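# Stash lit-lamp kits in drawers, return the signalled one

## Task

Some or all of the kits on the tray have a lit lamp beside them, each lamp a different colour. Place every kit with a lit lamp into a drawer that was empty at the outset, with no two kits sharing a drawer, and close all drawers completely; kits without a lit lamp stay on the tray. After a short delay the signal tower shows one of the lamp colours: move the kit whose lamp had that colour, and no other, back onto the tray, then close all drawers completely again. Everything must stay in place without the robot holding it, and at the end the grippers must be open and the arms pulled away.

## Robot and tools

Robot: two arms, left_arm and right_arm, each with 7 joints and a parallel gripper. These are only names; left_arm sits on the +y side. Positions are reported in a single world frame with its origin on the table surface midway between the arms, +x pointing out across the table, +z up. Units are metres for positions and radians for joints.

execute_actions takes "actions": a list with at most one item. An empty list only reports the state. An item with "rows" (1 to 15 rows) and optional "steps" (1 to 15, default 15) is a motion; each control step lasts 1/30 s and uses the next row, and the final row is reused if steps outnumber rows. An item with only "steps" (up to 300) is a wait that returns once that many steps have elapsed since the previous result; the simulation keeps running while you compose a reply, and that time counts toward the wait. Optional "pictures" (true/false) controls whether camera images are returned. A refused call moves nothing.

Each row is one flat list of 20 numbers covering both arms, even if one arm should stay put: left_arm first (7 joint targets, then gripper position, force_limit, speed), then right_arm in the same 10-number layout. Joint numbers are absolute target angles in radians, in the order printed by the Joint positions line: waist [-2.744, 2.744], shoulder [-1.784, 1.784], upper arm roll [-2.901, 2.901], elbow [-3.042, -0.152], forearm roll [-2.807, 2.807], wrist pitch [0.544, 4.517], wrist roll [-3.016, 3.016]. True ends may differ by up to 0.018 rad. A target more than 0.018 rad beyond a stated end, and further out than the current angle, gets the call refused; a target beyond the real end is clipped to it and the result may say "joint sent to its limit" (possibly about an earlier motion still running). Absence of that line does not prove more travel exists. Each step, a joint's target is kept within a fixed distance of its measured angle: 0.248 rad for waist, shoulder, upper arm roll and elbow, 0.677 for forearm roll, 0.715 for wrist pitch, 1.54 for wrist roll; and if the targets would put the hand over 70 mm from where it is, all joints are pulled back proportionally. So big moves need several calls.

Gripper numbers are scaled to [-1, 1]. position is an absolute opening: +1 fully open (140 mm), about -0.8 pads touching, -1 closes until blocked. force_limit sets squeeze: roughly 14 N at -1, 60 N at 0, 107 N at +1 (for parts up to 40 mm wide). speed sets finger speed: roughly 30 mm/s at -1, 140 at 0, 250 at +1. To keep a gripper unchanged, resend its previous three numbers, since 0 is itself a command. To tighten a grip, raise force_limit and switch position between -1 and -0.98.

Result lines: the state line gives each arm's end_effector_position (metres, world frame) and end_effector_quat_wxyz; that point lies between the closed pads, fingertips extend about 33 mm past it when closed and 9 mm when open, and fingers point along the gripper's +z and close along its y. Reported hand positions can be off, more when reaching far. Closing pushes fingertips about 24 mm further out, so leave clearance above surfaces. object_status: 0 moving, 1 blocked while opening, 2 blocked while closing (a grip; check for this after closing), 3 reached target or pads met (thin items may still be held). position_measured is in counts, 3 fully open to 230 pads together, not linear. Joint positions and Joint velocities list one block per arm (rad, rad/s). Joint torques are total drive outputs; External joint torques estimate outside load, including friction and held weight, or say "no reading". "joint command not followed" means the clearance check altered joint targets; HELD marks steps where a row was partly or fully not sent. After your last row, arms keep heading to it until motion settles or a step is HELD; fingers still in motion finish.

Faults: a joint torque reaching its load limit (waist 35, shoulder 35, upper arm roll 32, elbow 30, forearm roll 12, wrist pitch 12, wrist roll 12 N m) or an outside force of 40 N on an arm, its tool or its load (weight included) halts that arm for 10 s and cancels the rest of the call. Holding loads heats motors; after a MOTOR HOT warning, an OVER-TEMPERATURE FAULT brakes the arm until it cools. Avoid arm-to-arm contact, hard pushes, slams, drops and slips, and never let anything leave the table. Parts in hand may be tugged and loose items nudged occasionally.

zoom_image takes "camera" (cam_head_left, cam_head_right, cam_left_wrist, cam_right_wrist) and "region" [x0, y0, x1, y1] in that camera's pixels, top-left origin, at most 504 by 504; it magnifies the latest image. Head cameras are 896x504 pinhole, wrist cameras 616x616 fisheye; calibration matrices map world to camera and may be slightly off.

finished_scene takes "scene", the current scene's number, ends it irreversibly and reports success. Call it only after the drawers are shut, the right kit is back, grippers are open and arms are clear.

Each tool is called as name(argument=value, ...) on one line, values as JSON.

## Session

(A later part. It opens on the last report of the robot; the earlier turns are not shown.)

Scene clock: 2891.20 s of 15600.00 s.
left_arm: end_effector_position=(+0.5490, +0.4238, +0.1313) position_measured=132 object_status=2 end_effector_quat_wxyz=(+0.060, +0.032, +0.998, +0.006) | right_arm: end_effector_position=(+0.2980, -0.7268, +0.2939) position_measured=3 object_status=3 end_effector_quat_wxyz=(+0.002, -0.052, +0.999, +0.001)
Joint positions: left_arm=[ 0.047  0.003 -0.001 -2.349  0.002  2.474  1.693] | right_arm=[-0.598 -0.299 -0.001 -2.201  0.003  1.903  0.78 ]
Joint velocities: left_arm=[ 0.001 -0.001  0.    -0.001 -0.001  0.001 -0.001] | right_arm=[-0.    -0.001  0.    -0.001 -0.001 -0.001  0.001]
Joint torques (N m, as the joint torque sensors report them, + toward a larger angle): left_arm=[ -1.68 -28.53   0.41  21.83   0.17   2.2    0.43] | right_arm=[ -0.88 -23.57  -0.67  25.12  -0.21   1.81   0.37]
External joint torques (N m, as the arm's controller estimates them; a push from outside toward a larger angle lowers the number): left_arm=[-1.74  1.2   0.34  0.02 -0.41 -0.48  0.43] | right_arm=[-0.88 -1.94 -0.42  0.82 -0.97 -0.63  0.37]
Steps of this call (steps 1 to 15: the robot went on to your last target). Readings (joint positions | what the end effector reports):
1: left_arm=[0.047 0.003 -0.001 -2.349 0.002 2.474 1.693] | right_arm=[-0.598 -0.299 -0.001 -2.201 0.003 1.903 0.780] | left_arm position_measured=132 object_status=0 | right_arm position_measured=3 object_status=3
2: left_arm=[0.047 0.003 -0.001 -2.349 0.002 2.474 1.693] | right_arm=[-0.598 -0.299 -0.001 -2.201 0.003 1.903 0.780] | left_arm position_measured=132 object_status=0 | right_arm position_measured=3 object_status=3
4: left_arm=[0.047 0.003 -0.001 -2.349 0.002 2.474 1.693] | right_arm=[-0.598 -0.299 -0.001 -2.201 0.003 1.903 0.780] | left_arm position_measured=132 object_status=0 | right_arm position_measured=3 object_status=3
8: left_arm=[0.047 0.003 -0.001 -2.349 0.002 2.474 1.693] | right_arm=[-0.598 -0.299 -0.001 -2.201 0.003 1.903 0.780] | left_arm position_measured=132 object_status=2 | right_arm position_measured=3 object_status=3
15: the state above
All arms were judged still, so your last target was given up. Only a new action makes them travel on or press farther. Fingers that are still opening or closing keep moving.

execute_actions(actions=[{"rows":[[0.045,-0.02,0,-2.334,0,2.40,1.7,-1,-0.2,-0.5,-0.6,-0.3,0,-2.2,0,1.9,0.785,1,0,0],[0.045,-0.02,0,-2.334,0,2.40,1.7,-1,-0.2,-0.5,-0.6,-0.3,0,-2.2,0,1.9,0.785,1,0,0],[0.045,-0.02,0,-2.334,0,2.40,1.7,-1,-0.2,-0.5,-0.6,-0.3,0,-2.2,0,1.9,0.785,1,0,0],[0.045,-0.02,0,-2.334,0,2.40,1.7,-1,-0.2,-0.5,-0.6,-0.3,0,-2.2,0,1.9,0.785,1,0,0],[0.045,-0.0728,0,-2.2975,0,2.30,1.7,-1,-0.2,-0.5,-0.6,-0.3,0,-2.2,0,1.9,0.785,1,0,0],[0.045,-0.0728,0,-2.2975,0,2.30,1.7,-1,-0.2,-0.5,-0.6,-0.3,0,-2.2,0,1.9,0.785,1,0,0],[0.045,-0.0728,0,-2.2975,0,2.30,1.7,-1,-0.2,-0.5,-0.6,-0.3,0,-2.2,0,1.9,0.785,1,0,0],[0.045,-0.0728,0,-2.2975,0,2.30,1.7,-1,-0.2,-0.5,-0.6,-0.3,0,-2.2,0,1.9,0.785,1,0,0],[0.045,-0.0728,0,-2.2975,0,2.25,1.7,-1,-0.2,-0.5,-0.6,-0.3,0,-2.2,0,1.9,0.785,1,0,0],[0.045,-0.2,0,-2.27,0,2.05,1.7,-1,-0.2,-0.5,-0.6,-0.3,0,-2.2,0,1.9,0.785,1,0,0]],"steps":15}], pictures=false)

execute_actions(actions=[{"rows":[[0.045,-0.344,0,-2.2266,0,1.883,1.7,-1,-0.2,-0.5,-0.6,-0.3,0,-2.2,0,1.9,0.785,1,0,0]],"steps":15}], pictures=false)

execute_actions(actions=[{"rows":[[-0.59,-0.344,0,-2.2266,0,1.883,0.997,-1,-0.2,-0.5,-0.6,-0.3,0,-2.2,0,1.9,0.785,1,0,0]],"steps":15}], pictures=false)

execute_actions(actions=[{"rows":[[-0.59,-0.1,0,-2.22,0,2.2,0.997,-1,-0.2,-0.5,-0.6,-0.3,0,-2.2,0,1.9,0.785,1,0,0]],"steps":12}], pictures=false)

execute_actions(actions=[{"rows":[[-0.59,0.1425,0,-2.219,0,2.366,0.992,-1,-0.2,-0.5,-0.6,-0.3,0,-2.2,0,1.9,0.785,1,0,0]],"steps":15}], pictures=false)

execute_actions(actions=[{"steps":30}])

Scene clock: 2919.13 s of 15600.00 s.
left_arm: end_effector_position=(+0.5159, +0.4220, +0.2349) position_measured=132 object_status=2 end_effector_quat_wxyz=(+0.036, +0.031, +0.999, +0.004) | right_arm: end_effector_position=(+0.2980, -0.7268, +0.2939) position_measured=3 object_status=3 end_effector_quat_wxyz=(+0.002, -0.052, +0.999, +0.001)
Joint positions: left_arm=[ 0.047 -0.195 -0.001 -2.268  0.002  2.147  1.693] | right_arm=[-0.598 -0.299 -0.001 -2.201  0.003  1.903  0.78 ]
Joint velocities: left_arm=[-0.001 -0.228  0.001  0.088  0.001 -0.527 -0.001] | right_arm=[ 0.002  0.     0.001 -0.002 -0.002 -0.    -0.002]
Joint torques (N m, as the joint torque sensors report them, + toward a larger angle): left_arm=[ -1.69 -16.35   0.68  18.92   0.26   1.22   0.43] | right_arm=[ -0.92 -23.33  -0.63  25.33  -0.23   1.82   0.4 ]
External joint torques (N m, as the arm's controller estimates them; a push from outside toward a larger angle lowers the number): left_arm=[-1.69 -1.9   0.85  1.41 -0.4  -0.56  0.44] | right_arm=[-1.01 -1.8  -0.48  1.07 -0.99 -0.62  0.4 ]
Steps of this call (steps 1 to 90: nothing new was sent; then 24.43 s passed at rest; steps 91 to 105: all 15 steps of this action). Readings (joint positions | what the end effector reports):
91: left_arm=[0.047 0.000 -0.001 -2.347 0.002 2.462 1.693] | right_arm=[-0.598 -0.299 -0.001 -2.201 0.003 1.903 0.780] | left_arm position_measured=132 object_status=2 | right_arm position_measured=3 object_status=3
92: left_arm=[0.047 -0.004 -0.001 -2.345 0.002 2.451 1.693] | right_arm=[-0.598 -0.299 -0.001 -2.201 0.003 1.903 0.780] | left_arm position_measured=132 object_status=2 | right_arm position_measured=3 object_status=3
94: left_arm=[0.047 -0.013 -0.001 -2.339 0.002 2.436 1.693] | right_arm=[-0.598 -0.299 -0.001 -2.201 0.003 1.903 0.780] | left_arm position_measured=132 object_status=2 | right_arm position_measured=3 object_status=3
98: left_arm=[0.047 -0.058 -0.001 -2.308 0.002 2.363 1.693] | right_arm=[-0.598 -0.299 -0.001 -2.201 0.003 1.903 0.780] | left_arm position_measured=132 object_status=2 | right_arm position_measured=3 object_status=3
105: the state above

Scene clock: 2919.63 s of 15600.00 s.
left_arm: end_effector_position=(+0.4645, +0.4190, +0.3024) position_measured=132 object_status=2 end_effector_quat_wxyz=(+0.009, +0.031, +0.999, +0.002) | right_arm: end_effector_position=(+0.2980, -0.7268, +0.2939) position_measured=3 object_status=3 end_effector_quat_wxyz=(+0.002, -0.052, +0.999, +0.001)
Joint positions: left_arm=[ 0.047 -0.345 -0.001 -2.227  0.002  1.9    1.693] | right_arm=[-0.598 -0.299 -0.001 -2.201  0.003  1.903  0.78 ]
Joint velocities: left_arm=[-0.001  0.002  0.001 -0.002 -0.    -0.088 -0.001] | right_arm=[-0.001 -0.002 -0.002 -0.002 -0.001 -0.001  0.001]
Joint torques (N m, as the joint torque sensors report them, + toward a larger angle): left_arm=[ -2.41 -19.97  -0.27  23.44   0.49   2.27   0.41] | right_arm=[ -0.83 -23.46  -0.73  25.36  -0.2    1.78   0.39]
External joint torques (N m, as the arm's controller estimates them; a push from outside toward a larger angle lowers the number): left_arm=[-2.38  0.33  0.07 -1.19 -0.3  -0.25  0.41] | right_arm=[-0.75 -1.88 -0.39  1.06 -0.95 -0.66  0.39]
Steps of this call (steps 1 to 15: all 15 steps of this action). Readings (joint positions | what the end effector reports):
1: left_arm=[0.047 -0.214 -0.001 -2.267 0.002 2.109 1.693] | right_arm=[-0.598 -0.299 -0.001 -2.201 0.003 1.903 0.780] | left_arm position_measured=132 object_status=2 | right_arm position_measured=3 object_status=3
2: left_arm=[0.047 -0.246 -0.001 -2.262 0.002 2.070 1.693] | right_arm=[-0.598 -0.299 -0.001 -2.201 0.003 1.903 0.780] | left_arm position_measured=132 object_status=2 | right_arm position_measured=3 object_status=3
4: left_arm=[0.047 -0.304 -0.001 -2.241 0.002 2.010 1.693] | right_arm=[-0.598 -0.299 -0.001 -2.201 0.003 1.903 0.780] | left_arm position_measured=132 object_status=2 | right_arm position_measured=3 object_status=3
8: left_arm=[0.047 -0.346 -0.001 -2.223 0.002 1.945 1.693] | right_arm=[-0.598 -0.299 -0.001 -2.201 0.003 1.903 0.780] | left_arm position_measured=132 object_status=2 | right_arm position_measured=3 object_status=3
15: the state above

Scene clock: 2920.13 s of 15600.00 s.
left_arm: end_effector_position=(+0.3921, +0.1491, +0.3007) position_measured=132 object_status=2 end_effector_quat_wxyz=(+0.004, +0.109, +0.994, +0.000) | right_arm: end_effector_position=(+0.2980, -0.7268, +0.2939) position_measured=3 object_status=3 end_effector_quat_wxyz=(+0.002, -0.052, +0.999, +0.001)
Joint positions: left_arm=[-0.569 -0.343 -0.01  -2.227  0.001  1.89   1.224] | right_arm=[-0.598 -0.299 -0.001 -2.201  0.003  1.903  0.78 ]
Joint velocities: left_arm=[-0.416 -0.001 -0.05   0.    -0.008 -0.023 -0.729] | right_arm=[ 0.001  0.001  0.     0.    -0.001 -0.001 -0.001]
Joint torques (N m, as the joint torque sensors report them, + toward a larger angle): left_arm=[  7.17 -20.52   8.63  23.76   0.93   2.12  -0.34] | right_arm=[ -1.06 -23.37  -0.46  25.21  -0.24   1.74   0.4 ]
External joint torques (N m, as the arm's controller estimates them; a push from outside toward a larger angle lowers the number): left_arm=[-1.75 -0.15 -1.03 -0.36 -0.42 -0.28 -0.35] | right_arm=[-1.02 -1.9  -0.16  0.93 -0.99 -0.7   0.4 ]
Steps of this call (steps 1 to 15: all 15 steps of this action). Readings (joint positions | what the end effector reports):
1: left_arm=[0.016 -0.345 0.013 -2.227 0.004 1.899 1.653] | right_arm=[-0.598 -0.299 -0.001 -2.201 0.003 1.903 0.780] | left_arm position_measured=132 object_status=2 | right_arm position_measured=3 object_status=3
2: left_arm=[-0.024 -0.345 0.017 -2.227 0.004 1.898 1.613] | right_arm=[-0.598 -0.299 -0.001 -2.201 0.003 1.903 0.780] | left_arm position_measured=132 object_status=2 | right_arm position_measured=3 object_status=3
4: left_arm=[-0.112 -0.344 0.014 -2.227 0.004 1.896 1.543] | right_arm=[-0.598 -0.299 -0.001 -2.201 0.003 1.903 0.780] | left_arm position_measured=132 object_status=2 | right_arm position_measured=3 object_status=3
8: left_arm=[-0.298 -0.343 0.008 -2.227 0.003 1.895 1.423] | right_arm=[-0.598 -0.299 -0.001 -2.201 0.003 1.903 0.780] | left_arm position_measured=132 object_status=2 | right_arm position_measured=3 object_status=3
15: the state above

Scene clock: 2920.53 s of 15600.00 s.
left_arm: end_effector_position=(+0.4444, +0.1092, +0.2054) position_measured=132 object_status=2 end_effector_quat_wxyz=(+0.012, +0.038, +0.999, -0.006) | right_arm: end_effector_position=(+0.2980, -0.7268, +0.2939) position_measured=3 object_status=3 end_effector_quat_wxyz=(+0.002, -0.052, +0.999, +0.001)
Joint positions: left_arm=[-0.587 -0.096 -0.003 -2.226  0.001  2.157  1.071] | right_arm=[-0.598 -0.299 -0.001 -2.201  0.003  1.903  0.78 ]
Joint velocities: left_arm=[-0.002 -0.014  0.002  0.045  0.     0.234 -0.222] | right_arm=[ 0.    -0.002 -0.002  0.002  0.     0.001 -0.001]
Joint torques (N m, as the joint torque sensors report them, + toward a larger angle): left_arm=[ -2.3  -29.87   2.11  24.52   0.8    3.39  -0.33] | right_arm=[ -0.47 -23.58  -0.05  25.42  -0.24   1.78   0.34]
External joint torques (N m, as the arm's controller estimates them; a push from outside toward a larger angle lowers the number): left_arm=[-2.33 -1.9   2.16  1.38  0.13  1.03 -0.33] | right_arm=[-0.4  -1.81  0.28  0.99 -0.99 -0.68  0.34]
Steps of this call (steps 1 to 12: all 12 steps of this action). Readings (joint positions | what the end effector reports):
1: left_arm=[-0.577 -0.323 -0.011 -2.219 0.001 1.917 1.210] | right_arm=[-0.598 -0.299 -0.001 -2.201 0.003 1.903 0.780] | left_arm position_measured=132 object_status=2 | right_arm position_measured=3 object_status=3
2: left_arm=[-0.581 -0.285 -0.011 -2.212 0.001 1.951 1.197] | right_arm=[-0.598 -0.299 -0.001 -2.201 0.003 1.903 0.780] | left_arm position_measured=132 object_status=2 | right_arm position_measured=3 object_status=3
4: left_arm=[-0.585 -0.202 -0.009 -2.212 0.001 2.020 1.165] | right_arm=[-0.598 -0.299 -0.001 -2.201 0.003 1.903 0.780] | left_arm position_measured=132 object_status=2 | right_arm position_measured=3 object_status=3
8: left_arm=[-0.586 -0.103 -0.004 -2.228 0.001 2.113 1.108] | right_arm=[-0.598 -0.299 -0.001 -2.201 0.003 1.903 0.780] | left_arm position_measured=132 object_status=2 | right_arm position_measured=3 object_status=3
12: the state above

Scene clock: 2921.03 s of 15600.00 s.
left_arm: end_effector_position=(+0.4601, +0.0986, +0.0966) position_measured=132 object_status=2 end_effector_quat_wxyz=(-0.008, +0.010, +1.000, +0.005) | right_arm: end_effector_position=(+0.2980, -0.7268, +0.2939) position_measured=3 object_status=3 end_effector_quat_wxyz=(+0.002, -0.052, +0.999, +0.001)
Joint positions: left_arm=[-0.587  0.146 -0.003 -2.222  0.001  2.348  1.014] | right_arm=[-0.598 -0.299 -0.001 -2.201  0.003  1.903  0.78 ]
Joint velocities: left_arm=[-0.001 -0.016  0.     0.019 -0.     0.087 -0.052] | right_arm=[ 0.    -0.001 -0.     0.001 -0.     0.     0.   ]
Joint torques (N m, as the joint torque sensors report them, + toward a larger angle): left_arm=[ -2.54 -35.19   1.98  22.35   0.64   3.21  -0.31] | right_arm=[ -0.76 -23.49  -0.25  25.52  -0.23   1.81   0.38]
External joint torques (N m, as the arm's controller estimates them; a push from outside toward a larger angle lowers the number): left_arm=[-2.49 -1.87  1.91  1.57  0.09  0.95 -0.32] | right_arm=[-0.73 -1.77  0.04  1.12 -0.99 -0.65  0.38]
Steps of this call (steps 1 to 15: all 15 steps of this action). Readings (joint positions | what the end effector reports):
1: left_arm=[-0.587 -0.074 -0.003 -2.215 0.001 2.181 1.066] | right_arm=[-0.598 -0.299 -0.001 -2.201 0.003 1.903 0.780] | left_arm position_measured=132 object_status=2 | right_arm position_measured=3 object_status=3
2: left_arm=[-0.587 -0.036 -0.003 -2.207 0.001 2.206 1.062] | right_arm=[-0.598 -0.299 -0.001 -2.201 0.003 1.903 0.780] | left_arm position_measured=132 object_status=2 | right_arm position_measured=3 object_status=3
4: left_arm=[-0.587 0.049 -0.003 -2.208 0.001 2.254 1.051] | right_arm=[-0.598 -0.299 -0.001 -2.201 0.003 1.903 0.780] | left_arm position_measured=132 object_status=2 | right_arm position_measured=3 object_status=3
8: left_arm=[-0.587 0.143 -0.003 -2.228 0.001 2.308 1.032] | right_arm=[-0.598 -0.299 -0.001 -2.201 0.003 1.903 0.780] | left_arm position_measured=132 object_status=2 | right_arm position_measured=3 object_status=3
15: the state above

Scene clock: 2922.03 s of 15600.00 s.
left_arm: end_effector_position=(+0.4640, +0.0961, +0.0982) position_measured=132 object_status=2 end_effector_quat_wxyz=(-0.002, +0.002, +1.000, +0.002) | right_arm: end_effector_position=(+0.2980, -0.7268, +0.2939) position_measured=3 object_status=3 end_effector_quat_wxyz=(+0.002, -0.052, +0.999, +0.001)
Joint positions: left_arm=[-0.587  0.145 -0.003 -2.221  0.001  2.361  0.999] | right_arm=[-0.598 -0.299 -0.001 -2.201  0.003  1.903  0.78 ]
Joint velocities: left_arm=[-0.001 -0.001  0.001  0.    -0.     0.    -0.001] | right_arm=[ 0.    -0.     0.001 -0.    -0.001 -0.001  0.   ]
Joint torques (N m, as the joint torque sensors report them, + toward a larger angle): left_arm=[ -1.94 -36.13   1.77  21.99   0.64   3.34  -0.28] | right_arm=[ -0.62 -23.83  -0.41  25.01  -0.22   1.82   0.35]
External joint torques (N m, as the arm's controller estimates them; a push from outside toward a larger angle lowers the number): left_arm=[-1.81 -1.99  1.77  0.53  0.08  0.9  -0.28] | right_arm=[-0.69 -2.25 -0.23  0.69 -0.97 -0.63  0.35]
Steps of this call (steps 1 to 30: the robot went on to your last target). Readings (joint positions | what the end effector reports):
1: left_arm=[-0.587 0.145 -0.003 -2.221 0.001 2.350 1.013] | right_arm=[-0.598 -0.299 -0.001 -2.201 0.003 1.903 0.780] | left_arm position_measured=132 object_status=2 | right_arm position_measured=3 object_status=3
2: left_arm=[-0.587 0.145 -0.003 -2.221 0.001 2.352 1.011] | right_arm=[-0.598 -0.299 -0.001 -2.201 0.003 1.903 0.780] | left_arm position_measured=132 object_status=2 | right_arm position_measured=3 object_status=3
4: left_arm=[-0.587 0.145 -0.003 -2.221 0.001 2.355 1.009] | right_arm=[-0.598 -0.299 -0.001 -2.201 0.003 1.903 0.780] | left_arm position_measured=132 object_status=2 | right_arm position_measured=3 object_status=3
8: left_arm=[-0.587 0.145 -0.003 -2.221 0.001 2.358 1.005] | right_arm=[-0.598 -0.299 -0.001 -2.201 0.003 1.903 0.780] | left_arm position_measured=132 object_status=2 | right_arm position_measured=3 object_status=3
30: the state above
All arms were judged still, so your last target was given up. Only a new action makes them travel on or press farther. Fingers that are still opening or closing keep moving.
camera_calibration (this result's frames):
cam_left_wrist: T_world_to_cam=[[0.163084, 0.985155, -0.0536103, -0.156832], [0.901079, -0.126595, 0.414765, -0.43359], [0.401821, -0.115948, -0.908348, 0.104507], [0, 0, 0, 1]] pos_world=[0.374283, 0.111731, 0.266359]
cam_right_wrist: T_world_to_cam=[[-0.103112, 0.994503, 0.0181877, 0.745329], [0.915791, 0.0877831, 0.391945, -0.332927], [0.388194, 0.0570703, -0.919809, 0.372343], [0, 0, 0, 1]] pos_world=[0.237203, -0.733256, 0.459418]

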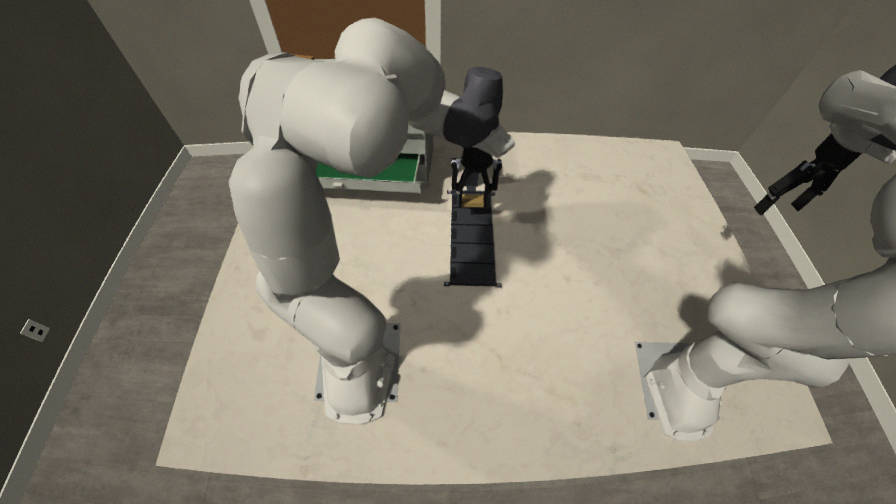

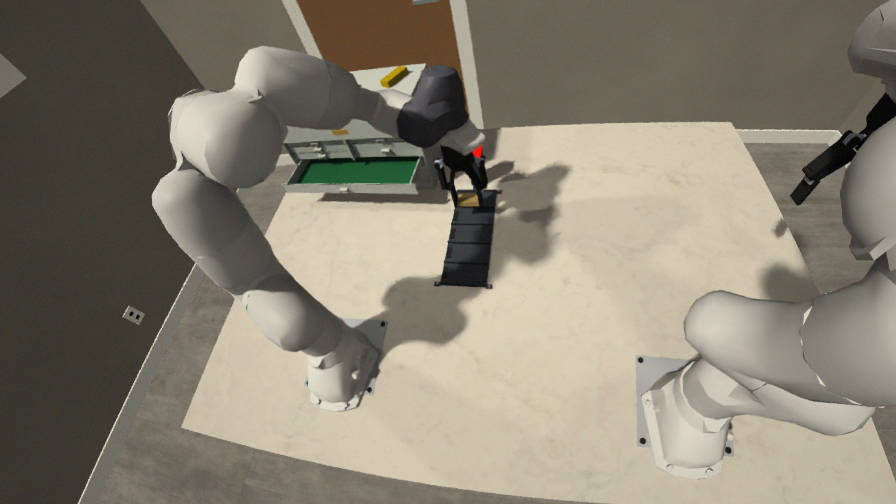

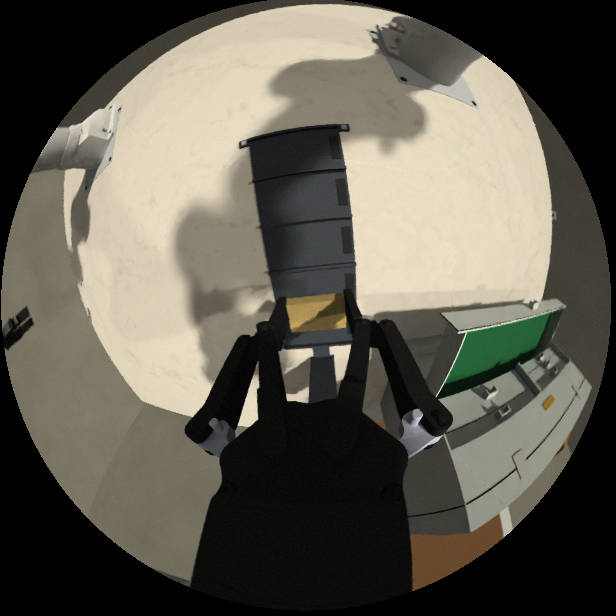

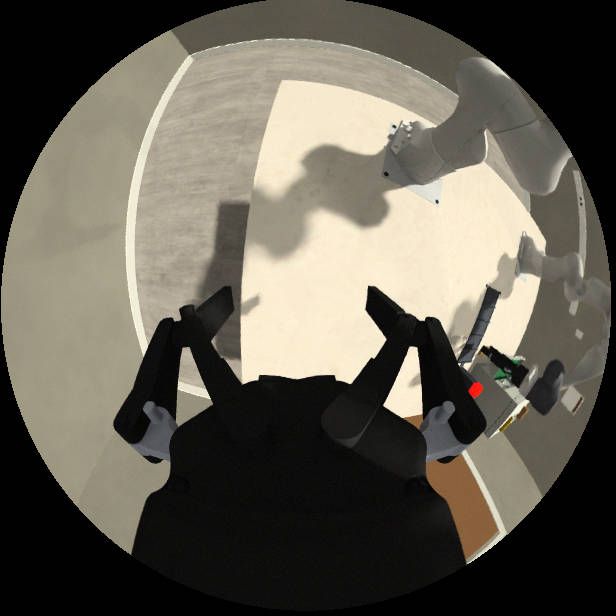

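execute_actions(actions=[{"rows":[[-0.59,0.19,0,-2.231,0,2.45,0.992,-1,-0.2,-0.5,-0.6,-0.3,0,-2.2,0,1.9,0.785,1,0,0],[-0.59,0.19,0,-2.231,0,2.45,0.992,-1,-0.2,-0.5,-0.6,-0.3,0,-2.2,0,1.9,0.785,1,0,0],[-0.59,0.19,0,-2.231,0,2.45,0.992,-1,-0.2,-0.5,-0.6,-0.3,0,-2.2,0,1.9,0.785,1,0,0],[-0.59,0.19,0,-2.231,0,2.45,0.992,-1,-0.2,-0.5,-0.6,-0.3,0,-2.2,0,1.9,0.785,1,0,0],[-0.59,0.19,0,-2.231,0,2.45,0.992,-1,-0.2,-0.5,-0.6,-0.3,0,-2.2,0,1.9,0.785,1,0,0],[-0.59,0.2356,0,-2.2434,0,2.484,0.992,-1,-0.2,-0.5,-0.6,-0.3,0,-2.2,0,1.9,0.785,1,0,0]],"steps":15}], pictures=false)

execute_actions(actions=[{"steps":15}])

Scene clock: 2933.53 s of 15600.00 s.
left_arm: end_effector_position=(+0.4614, +0.0977, +0.0478) position_measured=132 object_status=2 end_effector_quat_wxyz=(-0.006, +0.002, +1.000, +0.004) | right_arm: end_effector_position=(+0.2980, -0.7268, +0.2939) position_measured=3 object_status=3 end_effector_quat_wxyz=(+0.002, -0.052, +0.999, +0.001)
Joint positions: left_arm=[-0.587  0.237 -0.002 -2.246  0.001  2.469  0.999] | right_arm=[-0.598 -0.299 -0.001 -2.201  0.003  1.903  0.78 ]
Joint velocities: left_arm=[-0.002  0.001 -0.001  0.001  0.002  0.061 -0.001] | right_arm=[-0.001 -0.     0.     0.    -0.001  0.002 -0.001]
Joint torques (N m, as the joint torque sensors report them, + toward a larger angle): left_arm=[ -2.67 -36.37   2.43  20.9    0.54   3.27  -0.27] | right_arm=[ -0.92 -23.37  -1.09  25.34  -0.24   1.78   0.42]
External joint torques (N m, as the arm's controller estimates them; a push from outside toward a larger angle lowers the number): left_arm=[-2.64 -0.89  2.26  1.01  0.05  0.9  -0.27] | right_arm=[-0.88 -1.59 -0.79  0.91 -0.99 -0.68  0.42]
Steps of this call (steps 1 to 90: nothing new was sent; then 8.00 s passed at rest; steps 91 to 105: all 15 steps of this action). Readings (joint positions | what the end effector reports):
91: left_arm=[-0.587 0.151 -0.002 -2.221 0.001 2.375 0.999] | right_arm=[-0.598 -0.299 -0.001 -2.201 0.003 1.903 0.780] | left_arm position_measured=132 object_status=2 | right_arm position_measured=3 object_status=3
92: left_arm=[-0.587 0.161 -0.002 -2.222 0.001 2.389 0.999] | right_arm=[-0.598 -0.299 -0.001 -2.201 0.003 1.903 0.780] | left_arm position_measured=132 object_status=2 | right_arm position_measured=3 object_status=3
94: left_arm=[-0.587 0.179 -0.002 -2.227 0.001 2.407 0.999] | right_arm=[-0.598 -0.299 -0.001 -2.201 0.003 1.903 0.780] | left_arm position_measured=132 object_status=2 | right_arm position_measured=3 object_status=3
98: left_arm=[-0.587 0.217 -0.002 -2.237 0.001 2.444 0.999] | right_arm=[-0.598 -0.299 -0.001 -2.201 0.003 1.903 0.780] | left_arm position_measured=132 object_status=2 | right_arm position_measured=3 object_status=3
105: the state above

Scene clock: 2934.03 s of 15600.00 s.
left_arm: end_effector_position=(+0.4640, +0.0960, +0.0486) position_measured=132 object_status=2 end_effector_quat_wxyz=(-0.002, +0.002, +1.000, +0.001) | right_arm: end_effector_position=(+0.2980, -0.7268, +0.2939) position_measured=3 object_status=3 end_effector_quat_wxyz=(+0.002, -0.052, +0.999, +0.001)
Joint positions: left_arm=[-0.587  0.237 -0.002 -2.246  0.001  2.478  0.999] | right_arm=[-0.598 -0.299 -0.001 -2.201  0.003  1.903  0.78 ]
Joint velocities: left_arm=[-0.    -0.    -0.    -0.    -0.     0.003  0.001] | right_arm=[-0.001 -0.001  0.    -0.    -0.    -0.    -0.   ]
Joint torques (N m, as the joint torque sensors report them, + toward a larger angle): left_arm=[ -2.29 -36.78   1.79  21.36   0.52   3.2   -0.2 ] | right_arm=[ -0.92 -23.83  -0.36  25.26  -0.23   1.75   0.38]
External joint torques (N m, as the arm's controller estimates them; a push from outside toward a larger angle lowers the number): left_arm=[-2.24 -1.1   1.64  1.34  0.03  0.77 -0.2 ] | right_arm=[-0.89 -2.14 -0.07  0.89 -0.98 -0.7   0.38]
Steps of this call (steps 1 to 15: the robot went on to your last target). Readings (joint positions | what the end effector reports):
1: left_arm=[-0.587 0.237 -0.002 -2.246 0.001 2.471 0.999] | right_arm=[-0.598 -0.299 -0.001 -2.201 0.003 1.903 0.780] | left_arm position_measured=132 object_status=2 | right_arm position_measured=3 object_status=3
2: left_arm=[-0.587 0.237 -0.002 -2.246 0.001 2.472 0.999] | right_arm=[-0.598 -0.299 -0.001 -2.201 0.003 1.903 0.780] | left_arm position_measured=132 object_status=2 | right_arm position_measured=3 object_status=3
4: left_arm=[-0.587 0.237 -0.002 -2.246 0.001 2.474 0.999] | right_arm=[-0.598 -0.299 -0.001 -2.201 0.003 1.903 0.780] | left_arm position_measured=132 object_status=2 | right_arm position_measured=3 object_status=3
8: left_arm=[-0.587 0.237 -0.002 -2.246 0.001 2.477 0.999] | right_arm=[-0.598 -0.299 -0.001 -2.201 0.003 1.903 0.780] | left_arm position_measured=132 object_status=2 | right_arm position_measured=3 object_status=3
15: the state above
All arms were judged still, so your last target was given up. Only a new action makes them travel on or press farther. Fingers that are still opening or closing keep moving.
camera_calibration (this result's frames):
cam_left_wrist: T_world_to_cam=[[0.162442, 0.985229, -0.0541841, -0.159121], [0.900932, -0.1257, 0.415357, -0.413014], [0.402411, -0.116287, -0.908043, 0.0591955], [0, 0, 0, 1]] pos_world=[0.374124, 0.111739, 0.216679]
cam_right_wrist: T_world_to_cam=[[-0.103113, 0.994503, 0.0181857, 0.74533], [0.915791, 0.0877843, 0.391945, -0.332927], [0.388194, 0.0570688, -0.919809, 0.372343], [0, 0, 0, 1]] pos_world=[0.237203, -0.733256, 0.459419]

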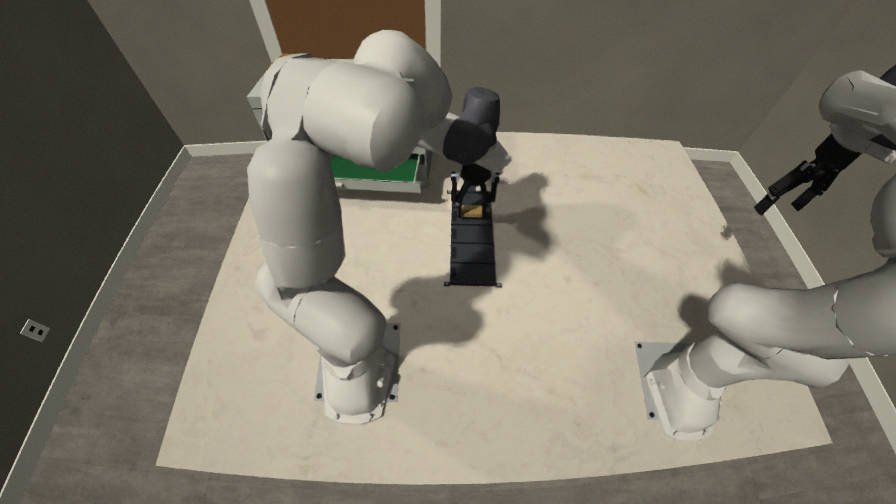

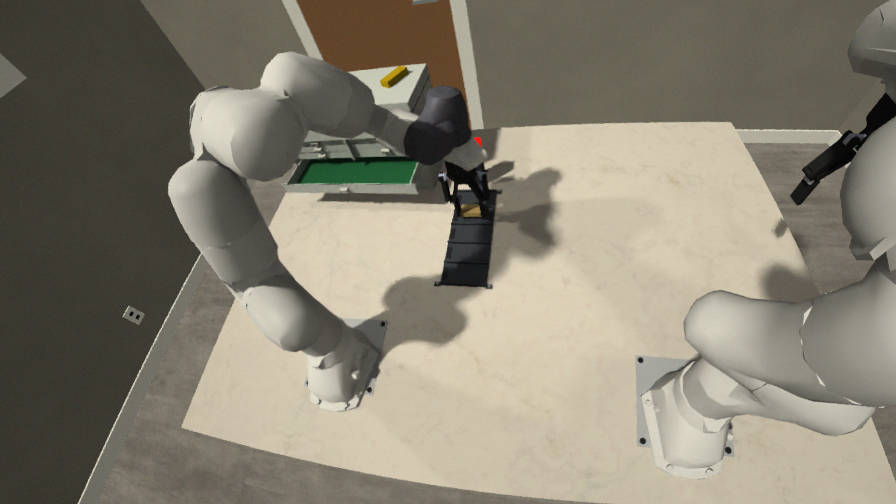

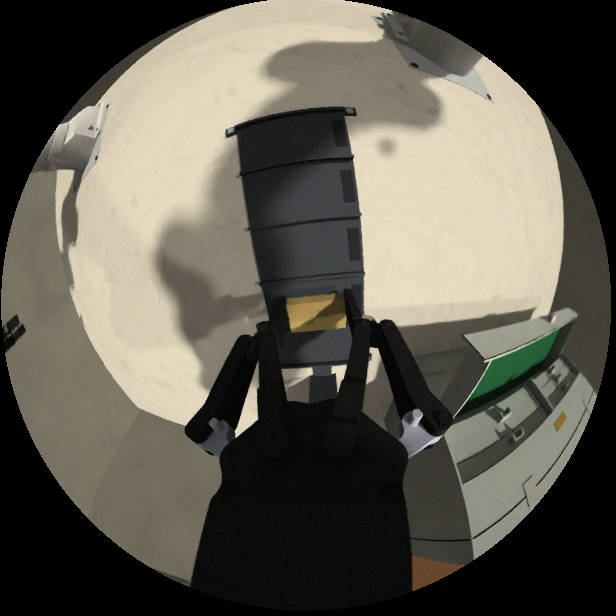

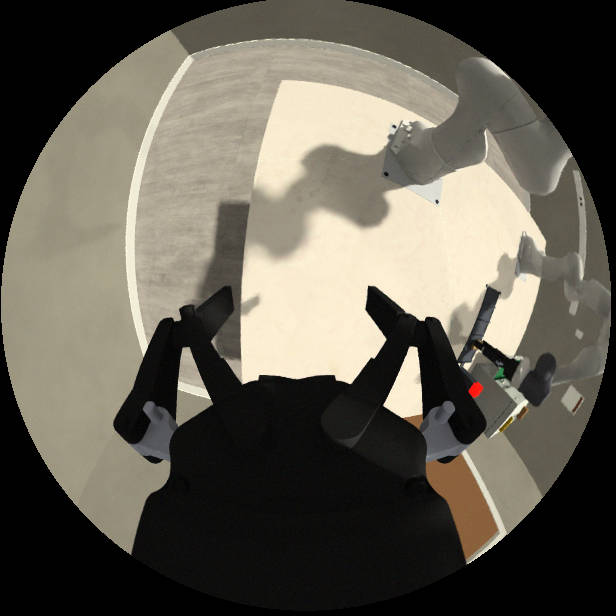

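execute_actions(actions=[{"rows":[[-0.59,0.249,0,-2.245,0,2.50,0.992,-1,-0.2,-0.5,-0.6,-0.3,0,-2.2,0,1.9,0.785,1,0,0],[-0.59,0.249,0,-2.245,0,2.50,0.992,-1,-0.2,-0.5,-0.6,-0.3,0,-2.2,0,1.9,0.785,1,0,0],[-0.59,0.249,0,-2.245,0,2.50,0.992,-1,-0.2,-0.5,-0.6,-0.3,0,-2.2,0,1.9,0.785,1,0,0],[-0.59,0.249,0,-2.245,0,2.50,0.992,-1,-0.2,-0.5,-0.6,-0.3,0,-2.2,0,1.9,0.785,1,0,0],[-0.59,0.249,0,-2.245,0,2.50,0.992,-1,-0.2,-0.5,-0.6,-0.3,0,-2.2,0,1.9,0.785,1,0,0],[-0.59,0.261,0,-2.246,0,2.512,0.992,-1,-0.2,-0.5,-0.6,-0.3,0,-2.2,0,1.9,0.785,1,0,0]],"steps":15}], pictures=false)

execute_actions(actions=[{"steps":10}], pictures=false)

Scene clock: 2947.57 s of 15600.00 s.
left_arm: end_effector_position=(+0.4651, +0.0951, +0.0387) position_measured=132 object_status=2 end_effector_quat_wxyz=(-0.001, +0.002, +1.000, +0.000) | right_arm: end_effector_position=(+0.2980, -0.7268, +0.2939) position_measured=3 object_status=3 end_effector_quat_wxyz=(+0.002, -0.052, +0.999, +0.001)
Joint positions: left_arm=[-0.587  0.259 -0.002 -2.246  0.001  2.504  0.998] | right_arm=[-0.598 -0.299 -0.001 -2.201  0.003  1.903  0.78 ]
Joint velocities: left_arm=[ 0.001 -0.001 -0.001  0.002 -0.001  0.014 -0.   ] | right_arm=[-0.    -0.     0.001 -0.     0.002 -0.    -0.001]
Joint torques (N m, as the joint torque sensors report them, + toward a larger angle): left_arm=[ -2.09 -35.1    1.98  19.34   0.51   3.46  -0.12] | right_arm=[ -0.92 -23.78  -0.53  25.32  -0.2    1.82   0.4 ]
External joint torques (N m, as the arm's controller estimates them; a push from outside toward a larger angle lowers the number): left_arm=[-2.12  1.02  1.74 -0.39  0.03  1.04 -0.12] | right_arm=[-0.94 -2.13 -0.29  1.01 -0.95 -0.63  0.4 ]
Steps of this call (steps 1 to 90: nothing new was sent; then 10.03 s passed at rest; steps 91 to 105: all 15 steps of this action). Readings (joint positions | what the end effector reports):
91: left_arm=[-0.587 0.239 -0.002 -2.245 0.001 2.482 0.999] | right_arm=[-0.598 -0.299 -0.001 -2.201 0.003 1.903 0.780] | left_arm position_measured=132 object_status=2 | right_arm position_measured=3 object_status=3
92: left_arm=[-0.587 0.241 -0.002 -2.245 0.001 2.484 0.999] | right_arm=[-0.598 -0.299 -0.001 -2.201 0.003 1.903 0.780] | left_arm position_measured=132 object_status=2 | right_arm position_measured=3 object_status=3
94: left_arm=[-0.587 0.246 -0.002 -2.245 0.001 2.488 0.999] | right_arm=[-0.598 -0.299 -0.001 -2.201 0.003 1.903 0.780] | left_arm position_measured=132 object_status=2 | right_arm position_measured=3 object_status=3
98: left_arm=[-0.587 0.256 -0.002 -2.246 0.001 2.497 0.999] | right_arm=[-0.598 -0.299 -0.001 -2.201 0.003 1.903 0.780] | left_arm position_measured=132 object_status=2 | right_arm position_measured=3 object_status=3
105: the state above

Scene clock: 2947.90 s of 15600.00 s.
left_arm: end_effector_position=(+0.4658, +0.0947, +0.0389) position_measured=132 object_status=2 end_effector_quat_wxyz=(+0.000, +0.002, +1.000, -0.000) | right_arm: end_effector_position=(+0.2980, -0.7268, +0.2939) position_measured=3 object_status=3 end_effector_quat_wxyz=(+0.002, -0.052, +0.999, +0.001)
Joint positions: left_arm=[-0.587  0.259 -0.002 -2.246  0.001  2.506  0.998] | right_arm=[-0.598 -0.299 -0.001 -2.201  0.003  1.903  0.78 ]
Joint velocities: left_arm=[-0.     0.001  0.     0.    -0.     0.003  0.001] | right_arm=[ 0.001  0.001 -0.001  0.     0.001 -0.001 -0.   ]
Joint torques (N m, as the joint torque sensors report them, + toward a larger angle): left_arm=[ -1.87 -35.14   2.26  19.05   0.46   3.39  -0.2 ] | right_arm=[ -0.9  -23.63  -0.25  25.2   -0.26   1.8    0.39]
External joint torques (N m, as the arm's controller estimates them; a push from outside toward a larger angle lowers the number): left_arm=[-1.91  0.92  2.01 -0.65 -0.01  0.96 -0.2 ] | right_arm=[-0.99 -2.13 -0.1   0.94 -1.02 -0.64  0.39]
Steps of this call (steps 1 to 10: the robot went on to your last target). Readings (joint positions | what the end effector reports):
1: left_arm=[-0.587 0.259 -0.002 -2.246 0.001 2.504 0.998] | right_arm=[-0.598 -0.299 -0.001 -2.201 0.003 1.903 0.780] | left_arm position_measured=132 object_status=2 | right_arm position_measured=3 object_status=3
2: left_arm=[-0.587 0.259 -0.002 -2.246 0.001 2.505 0.998] | right_arm=[-0.598 -0.299 -0.001 -2.201 0.003 1.903 0.780] | left_arm position_measured=132 object_status=2 | right_arm position_measured=3 object_status=3
4: left_arm=[-0.587 0.259 -0.002 -2.246 0.001 2.505 0.998] | right_arm=[-0.598 -0.299 -0.001 -2.201 0.003 1.903 0.780] | left_arm position_measured=132 object_status=2 | right_arm position_measured=3 object_status=3
8: left_arm=[-0.587 0.259 -0.002 -2.246 0.001 2.506 0.998] | right_arm=[-0.598 -0.299 -0.001 -2.201 0.003 1.903 0.780] | left_arm position_measured=132 object_status=2 | right_arm position_measured=3 object_status=3
10: the state above

Likely touching. Release and lift.

execute_actions(actions=[{"rows":[[-0.59,0.261,0,-2.246,0,2.512,0.992,0.5,-0.2,-0.5,-0.6,-0.3,0,-2.2,0,1.9,0.785,1,0,0]],"steps":15}], pictures=false)

execute_actions(actions=[{"rows":[[-0.59,0.261,0,-2.246,0,2.512,0.992,0.5,-0.2,-0.5,-0.6,-0.3,0,-2.2,0,1.9,0.785,1,0,0],[-0.59,0.261,0,-2.246,0,2.512,0.992,0.5,-0.2,-0.5,-0.6,-0.3,0,-2.2,0,1.9,0.785,1,0,0],[-0.59,0.261,0,-2.246,0,2.512,0.992,0.5,-0.2,-0.5,-0.6,-0.3,0,-2.2,0,1.9,0.785,1,0,0],[-0.59,0.261,0,-2.246,0,2.48,0.992,0.5,-0.2,-0.5,-0.6,-0.3,0,-2.2,0,1.9,0.785,1,0,0],[-0.59,0.2,0,-2.234,0,2.40,0.992,0.5,-0.2,-0.5,-0.6,-0.3,0,-2.2,0,1.9,0.785,1,0,0],[-0.59,0.2,0,-2.234,0,2.40,0.992,0.5,-0.2,-0.5,-0.6,-0.3,0,-2.2,0,1.9,0.785,1,0,0],[-0.59,0.2,0,-2.234,0,2.40,0.992,0.5,-0.2,-0.5,-0.6,-0.3,0,-2.2,0,1.9,0.785,1,0,0],[-0.59,0.2,0,-2.234,0,2.40,0.992,0.5,-0.2,-0.5,-0.6,-0.3,0,-2.2,0,1.9,0.785,1,0,0],[-0.59,0.1425,0,-2.219,0,2.36,0.992,0.5,-0.2,-0.5,-0.6,-0.3,0,-2.2,0,1.9,0.785,1,0,0]],"steps":15}], pictures=false)

execute_actions(actions=[{"steps":10}])

Scene clock: 2966.03 s of 15600.00 s.
left_arm: end_effector_position=(+0.4662, +0.0945, +0.0389) position_measured=69 object_status=0 end_effector_quat_wxyz=(+0.001, +0.002, +1.000, -0.001) | right_arm: end_effector_position=(+0.2980, -0.7268, +0.2939) position_measured=3 object_status=3 end_effector_quat_wxyz=(+0.002, -0.052, +0.999, +0.001)
Joint positions: left_arm=[-0.587  0.26  -0.002 -2.246  0.001  2.508  0.998] | right_arm=[-0.598 -0.299 -0.001 -2.201  0.003  1.903  0.78 ]
Joint velocities: left_arm=[-0.     0.     0.001  0.001 -0.     0.    -0.001] | right_arm=[ 0.     0.     0.001 -0.002  0.001  0.    -0.001]
Joint torques (N m, as the joint torque sensors report them, + toward a larger angle): left_arm=[ -1.31 -35.5    2.21  19.09   0.55   3.18  -0.35] | right_arm=[ -0.75 -23.61  -0.7   25.54  -0.19   1.79   0.38]
External joint torques (N m, as the arm's controller estimates them; a push from outside toward a larger angle lowers the number): left_arm=[-1.35  0.66  1.96 -0.71  0.08  0.71 -0.35] | right_arm=[-0.79 -1.89 -0.5   1.15 -0.95 -0.67  0.38]
Steps of this call (steps 1 to 15: the robot went on to your last target; steps 16 to 90: nothing new was sent; then 14.63 s passed at rest; steps 91 to 105: all 15 steps of this action). Readings (joint positions | what the end effector reports):
91: left_arm=[-0.587 0.260 -0.002 -2.246 0.001 2.507 0.998] | right_arm=[-0.598 -0.299 -0.001 -2.201 0.003 1.903 0.780] | left_arm position_measured=132 object_status=0 | right_arm position_measured=3 object_status=3
92: left_arm=[-0.587 0.260 -0.002 -2.246 0.001 2.507 0.998] | right_arm=[-0.598 -0.299 -0.001 -2.201 0.003 1.903 0.780] | left_arm position_measured=132 object_status=0 | right_arm position_measured=3 object_status=3
94: left_arm=[-0.587 0.260 -0.002 -2.246 0.001 2.507 0.998] | right_arm=[-0.598 -0.299 -0.001 -2.201 0.003 1.903 0.780] | left_arm position_measured=119 object_status=0 | right_arm position_measured=3 object_status=3
98: left_arm=[-0.587 0.260 -0.002 -2.246 0.001 2.508 0.998] | right_arm=[-0.598 -0.299 -0.001 -2.201 0.003 1.903 0.780] | left_arm position_measured=101 object_status=0 | right_arm position_measured=3 object_status=3
105: the state above

Scene clock: 2966.53 s of 15600.00 s.
left_arm: end_effector_position=(+0.4740, +0.0895, +0.1047) position_measured=66 object_status=3 end_effector_quat_wxyz=(+0.013, +0.002, +1.000, -0.008) | right_arm: end_effector_position=(+0.2980, -0.7268, +0.2939) position_measured=3 object_status=3 end_effector_quat_wxyz=(+0.002, -0.052, +0.999, +0.001)
Joint positions: left_arm=[-0.587  0.141 -0.002 -2.216  0.001  2.388  0.998] | right_arm=[-0.598 -0.299 -0.001 -2.201  0.003  1.903  0.78 ]
Joint velocities: left_arm=[ 0.    -0.034 -0.     0.003  0.001 -0.125 -0.   ] | right_arm=[-0.001  0.     0.002 -0.001 -0.001 -0.002  0.001]
Joint torques (N m, as the joint torque sensors report them, + toward a larger angle): left_arm=[ -1.93 -31.51   1.14  19.21   0.68   1.51  -0.27] | right_arm=[ -0.59 -23.77  -0.66  25.34  -0.23   1.79   0.38]
External joint torques (N m, as the arm's controller estimates them; a push from outside toward a larger angle lowers the number): left_arm=[-1.98 -1.47  0.98  0.17  0.14 -0.6  -0.27] | right_arm=[-0.58 -2.23 -0.4   1.09 -0.97 -0.65  0.38]
Steps of this call (steps 1 to 15: all 15 steps of this action). Readings (joint positions | what the end effector reports):
1: left_arm=[-0.587 0.260 -0.002 -2.246 0.001 2.508 0.998] | right_arm=[-0.598 -0.299 -0.001 -2.201 0.003 1.903 0.780] | left_arm position_measured=66 object_status=0 | right_arm position_measured=3 object_status=3
2: left_arm=[-0.587 0.260 -0.002 -2.246 0.001 2.508 0.998] | right_arm=[-0.598 -0.299 -0.001 -2.201 0.003 1.903 0.780] | left_arm position_measured=66 object_status=0 | right_arm position_measured=3 object_status=3
4: left_arm=[-0.587 0.260 -0.002 -2.246 0.001 2.504 0.998] | right_arm=[-0.598 -0.299 -0.001 -2.201 0.003 1.903 0.780] | left_arm position_measured=66 object_status=0 | right_arm position_measured=3 object_status=3
8: left_arm=[-0.587 0.215 -0.002 -2.239 0.001 2.449 0.998] | right_arm=[-0.598 -0.299 -0.001 -2.201 0.003 1.903 0.780] | left_arm position_measured=66 object_status=3 | right_arm position_measured=3 object_status=3
15: the state above

Scene clock: 2966.87 s of 15600.00 s.
left_arm: end_effector_position=(+0.4682, +0.0933, +0.1026) position_measured=66 object_status=3 end_effector_quat_wxyz=(+0.004, +0.002, +1.000, -0.002) | right_arm: end_effector_position=(+0.2980, -0.7268, +0.2939) position_measured=3 object_status=3 end_effector_quat_wxyz=(+0.002, -0.052, +0.999, +0.001)
Joint positions: left_arm=[-0.587  0.141 -0.002 -2.218  0.001  2.367  0.998] | right_arm=[-0.598 -0.299 -0.001 -2.201  0.003  1.903  0.78 ]
Joint velocities: left_arm=[ 0.    -0.001  0.     0.     0.001 -0.02   0.001] | right_arm=[-0.    -0.002  0.001 -0.     0.    -0.001 -0.001]
Joint torques (N m, as the joint torque sensors report them, + toward a larger angle): left_arm=[ -1.12 -33.09   2.11  20.18   0.57   1.88  -0.28] | right_arm=[ -1.17 -23.77  -0.53  25.36  -0.24   1.79   0.37]
External joint torques (N m, as the arm's controller estimates them; a push from outside toward a larger angle lowers the number): left_arm=[-1.22  1.03  1.89 -1.41  0.01 -0.59 -0.28] | right_arm=[-1.18 -1.98 -0.29  0.96 -0.99 -0.66  0.37]
Steps of this call (steps 1 to 10: the robot went on to your last target). Readings (joint positions | what the end effector reports):
1: left_arm=[-0.587 0.141 -0.002 -2.216 0.001 2.384 0.998] | right_arm=[-0.598 -0.299 -0.001 -2.201 0.003 1.903 0.780] | left_arm position_measured=66 object_status=3 | right_arm position_measured=3 object_status=3
2: left_arm=[-0.587 0.141 -0.002 -2.217 0.001 2.380 0.998] | right_arm=[-0.598 -0.299 -0.001 -2.201 0.003 1.903 0.780] | left_arm position_measured=66 object_status=3 | right_arm position_measured=3 object_status=3
4: left_arm=[-0.587 0.141 -0.002 -2.217 0.001 2.375 0.998] | right_arm=[-0.598 -0.299 -0.001 -2.201 0.003 1.903 0.780] | left_arm position_measured=66 object_status=3 | right_arm position_measured=3 object_status=3
8: left_arm=[-0.587 0.141 -0.002 -2.218 0.001 2.369 0.998] | right_arm=[-0.598 -0.299 -0.001 -2.201 0.003 1.903 0.780] | left_arm position_measured=66 object_status=3 | right_arm position_measured=3 object_status=3
10: the state above
camera_calibration (this result's frames):
cam_left_wrist: T_world_to_cam=[[0.162751, 0.984883, -0.0593042, -0.153798], [0.896135, -0.1224, 0.426568, -0.438783], [0.412861, -0.122569, -0.902509, 0.101303], [0, 0, 0, 1]] pos_world=[0.376416, 0.110183, 0.269477]
cam_right_wrist: T_world_to_cam=[[-0.103112, 0.994503, 0.0181853, 0.74533], [0.915791, 0.0877844, 0.391945, -0.332927], [0.388195, 0.0570684, -0.919809, 0.372343], [0, 0, 0, 1]] pos_world=[0.237203, -0.733256, 0.45942]

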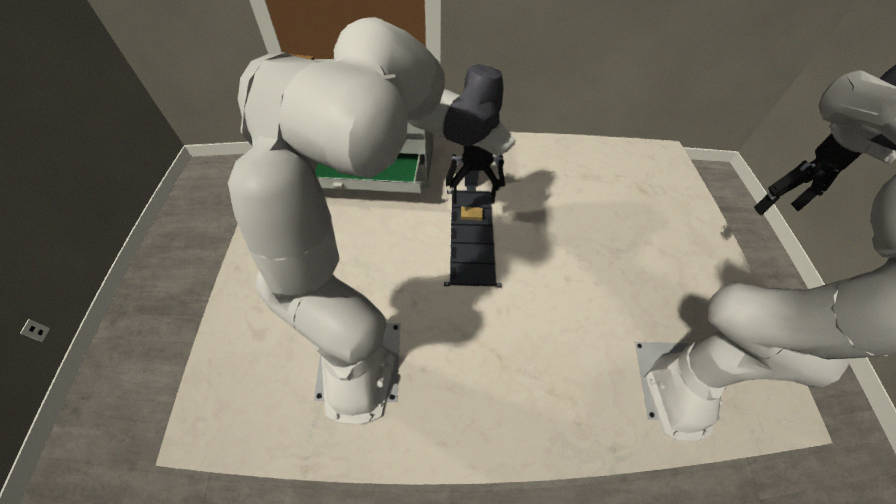

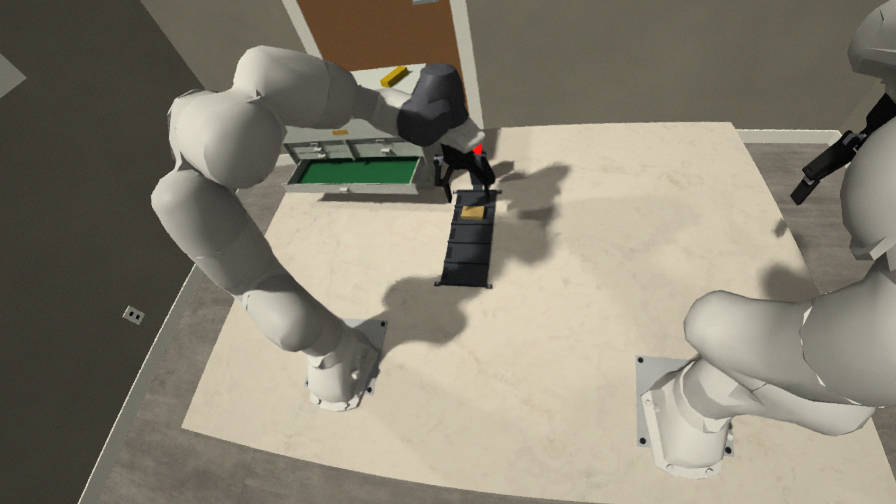

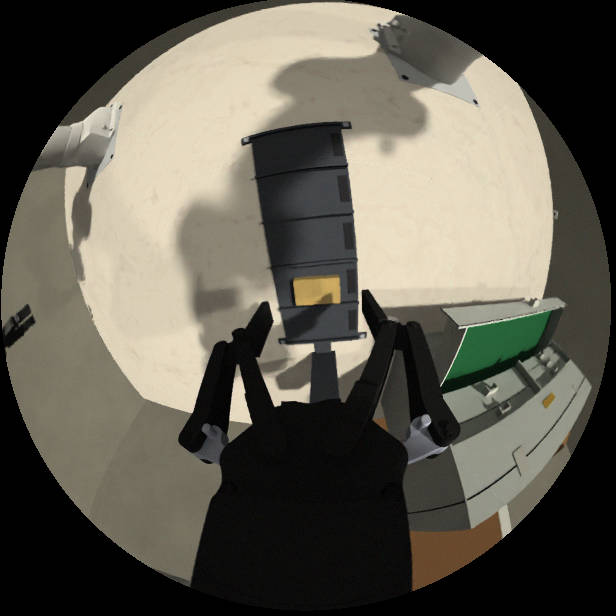

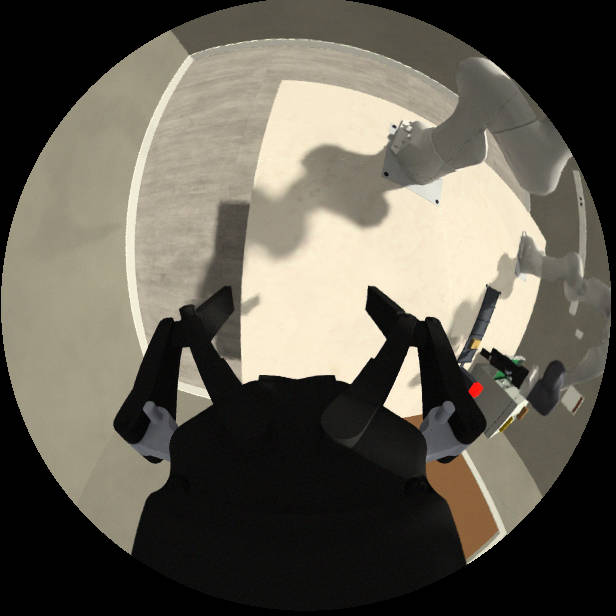

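zoom_image(camera="cam_left_wrist", region=[240, 230, 400, 360])

Region (240, 230, 400, 360) of cam_left_wrist's 616x616 image, scaled by 3.150, with more detail than that image has; it fills the top 410 rows of this view, and the rest is white.

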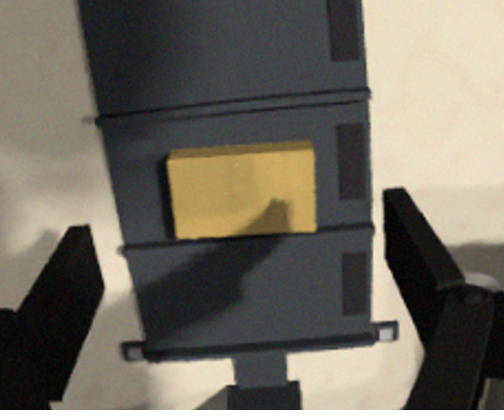

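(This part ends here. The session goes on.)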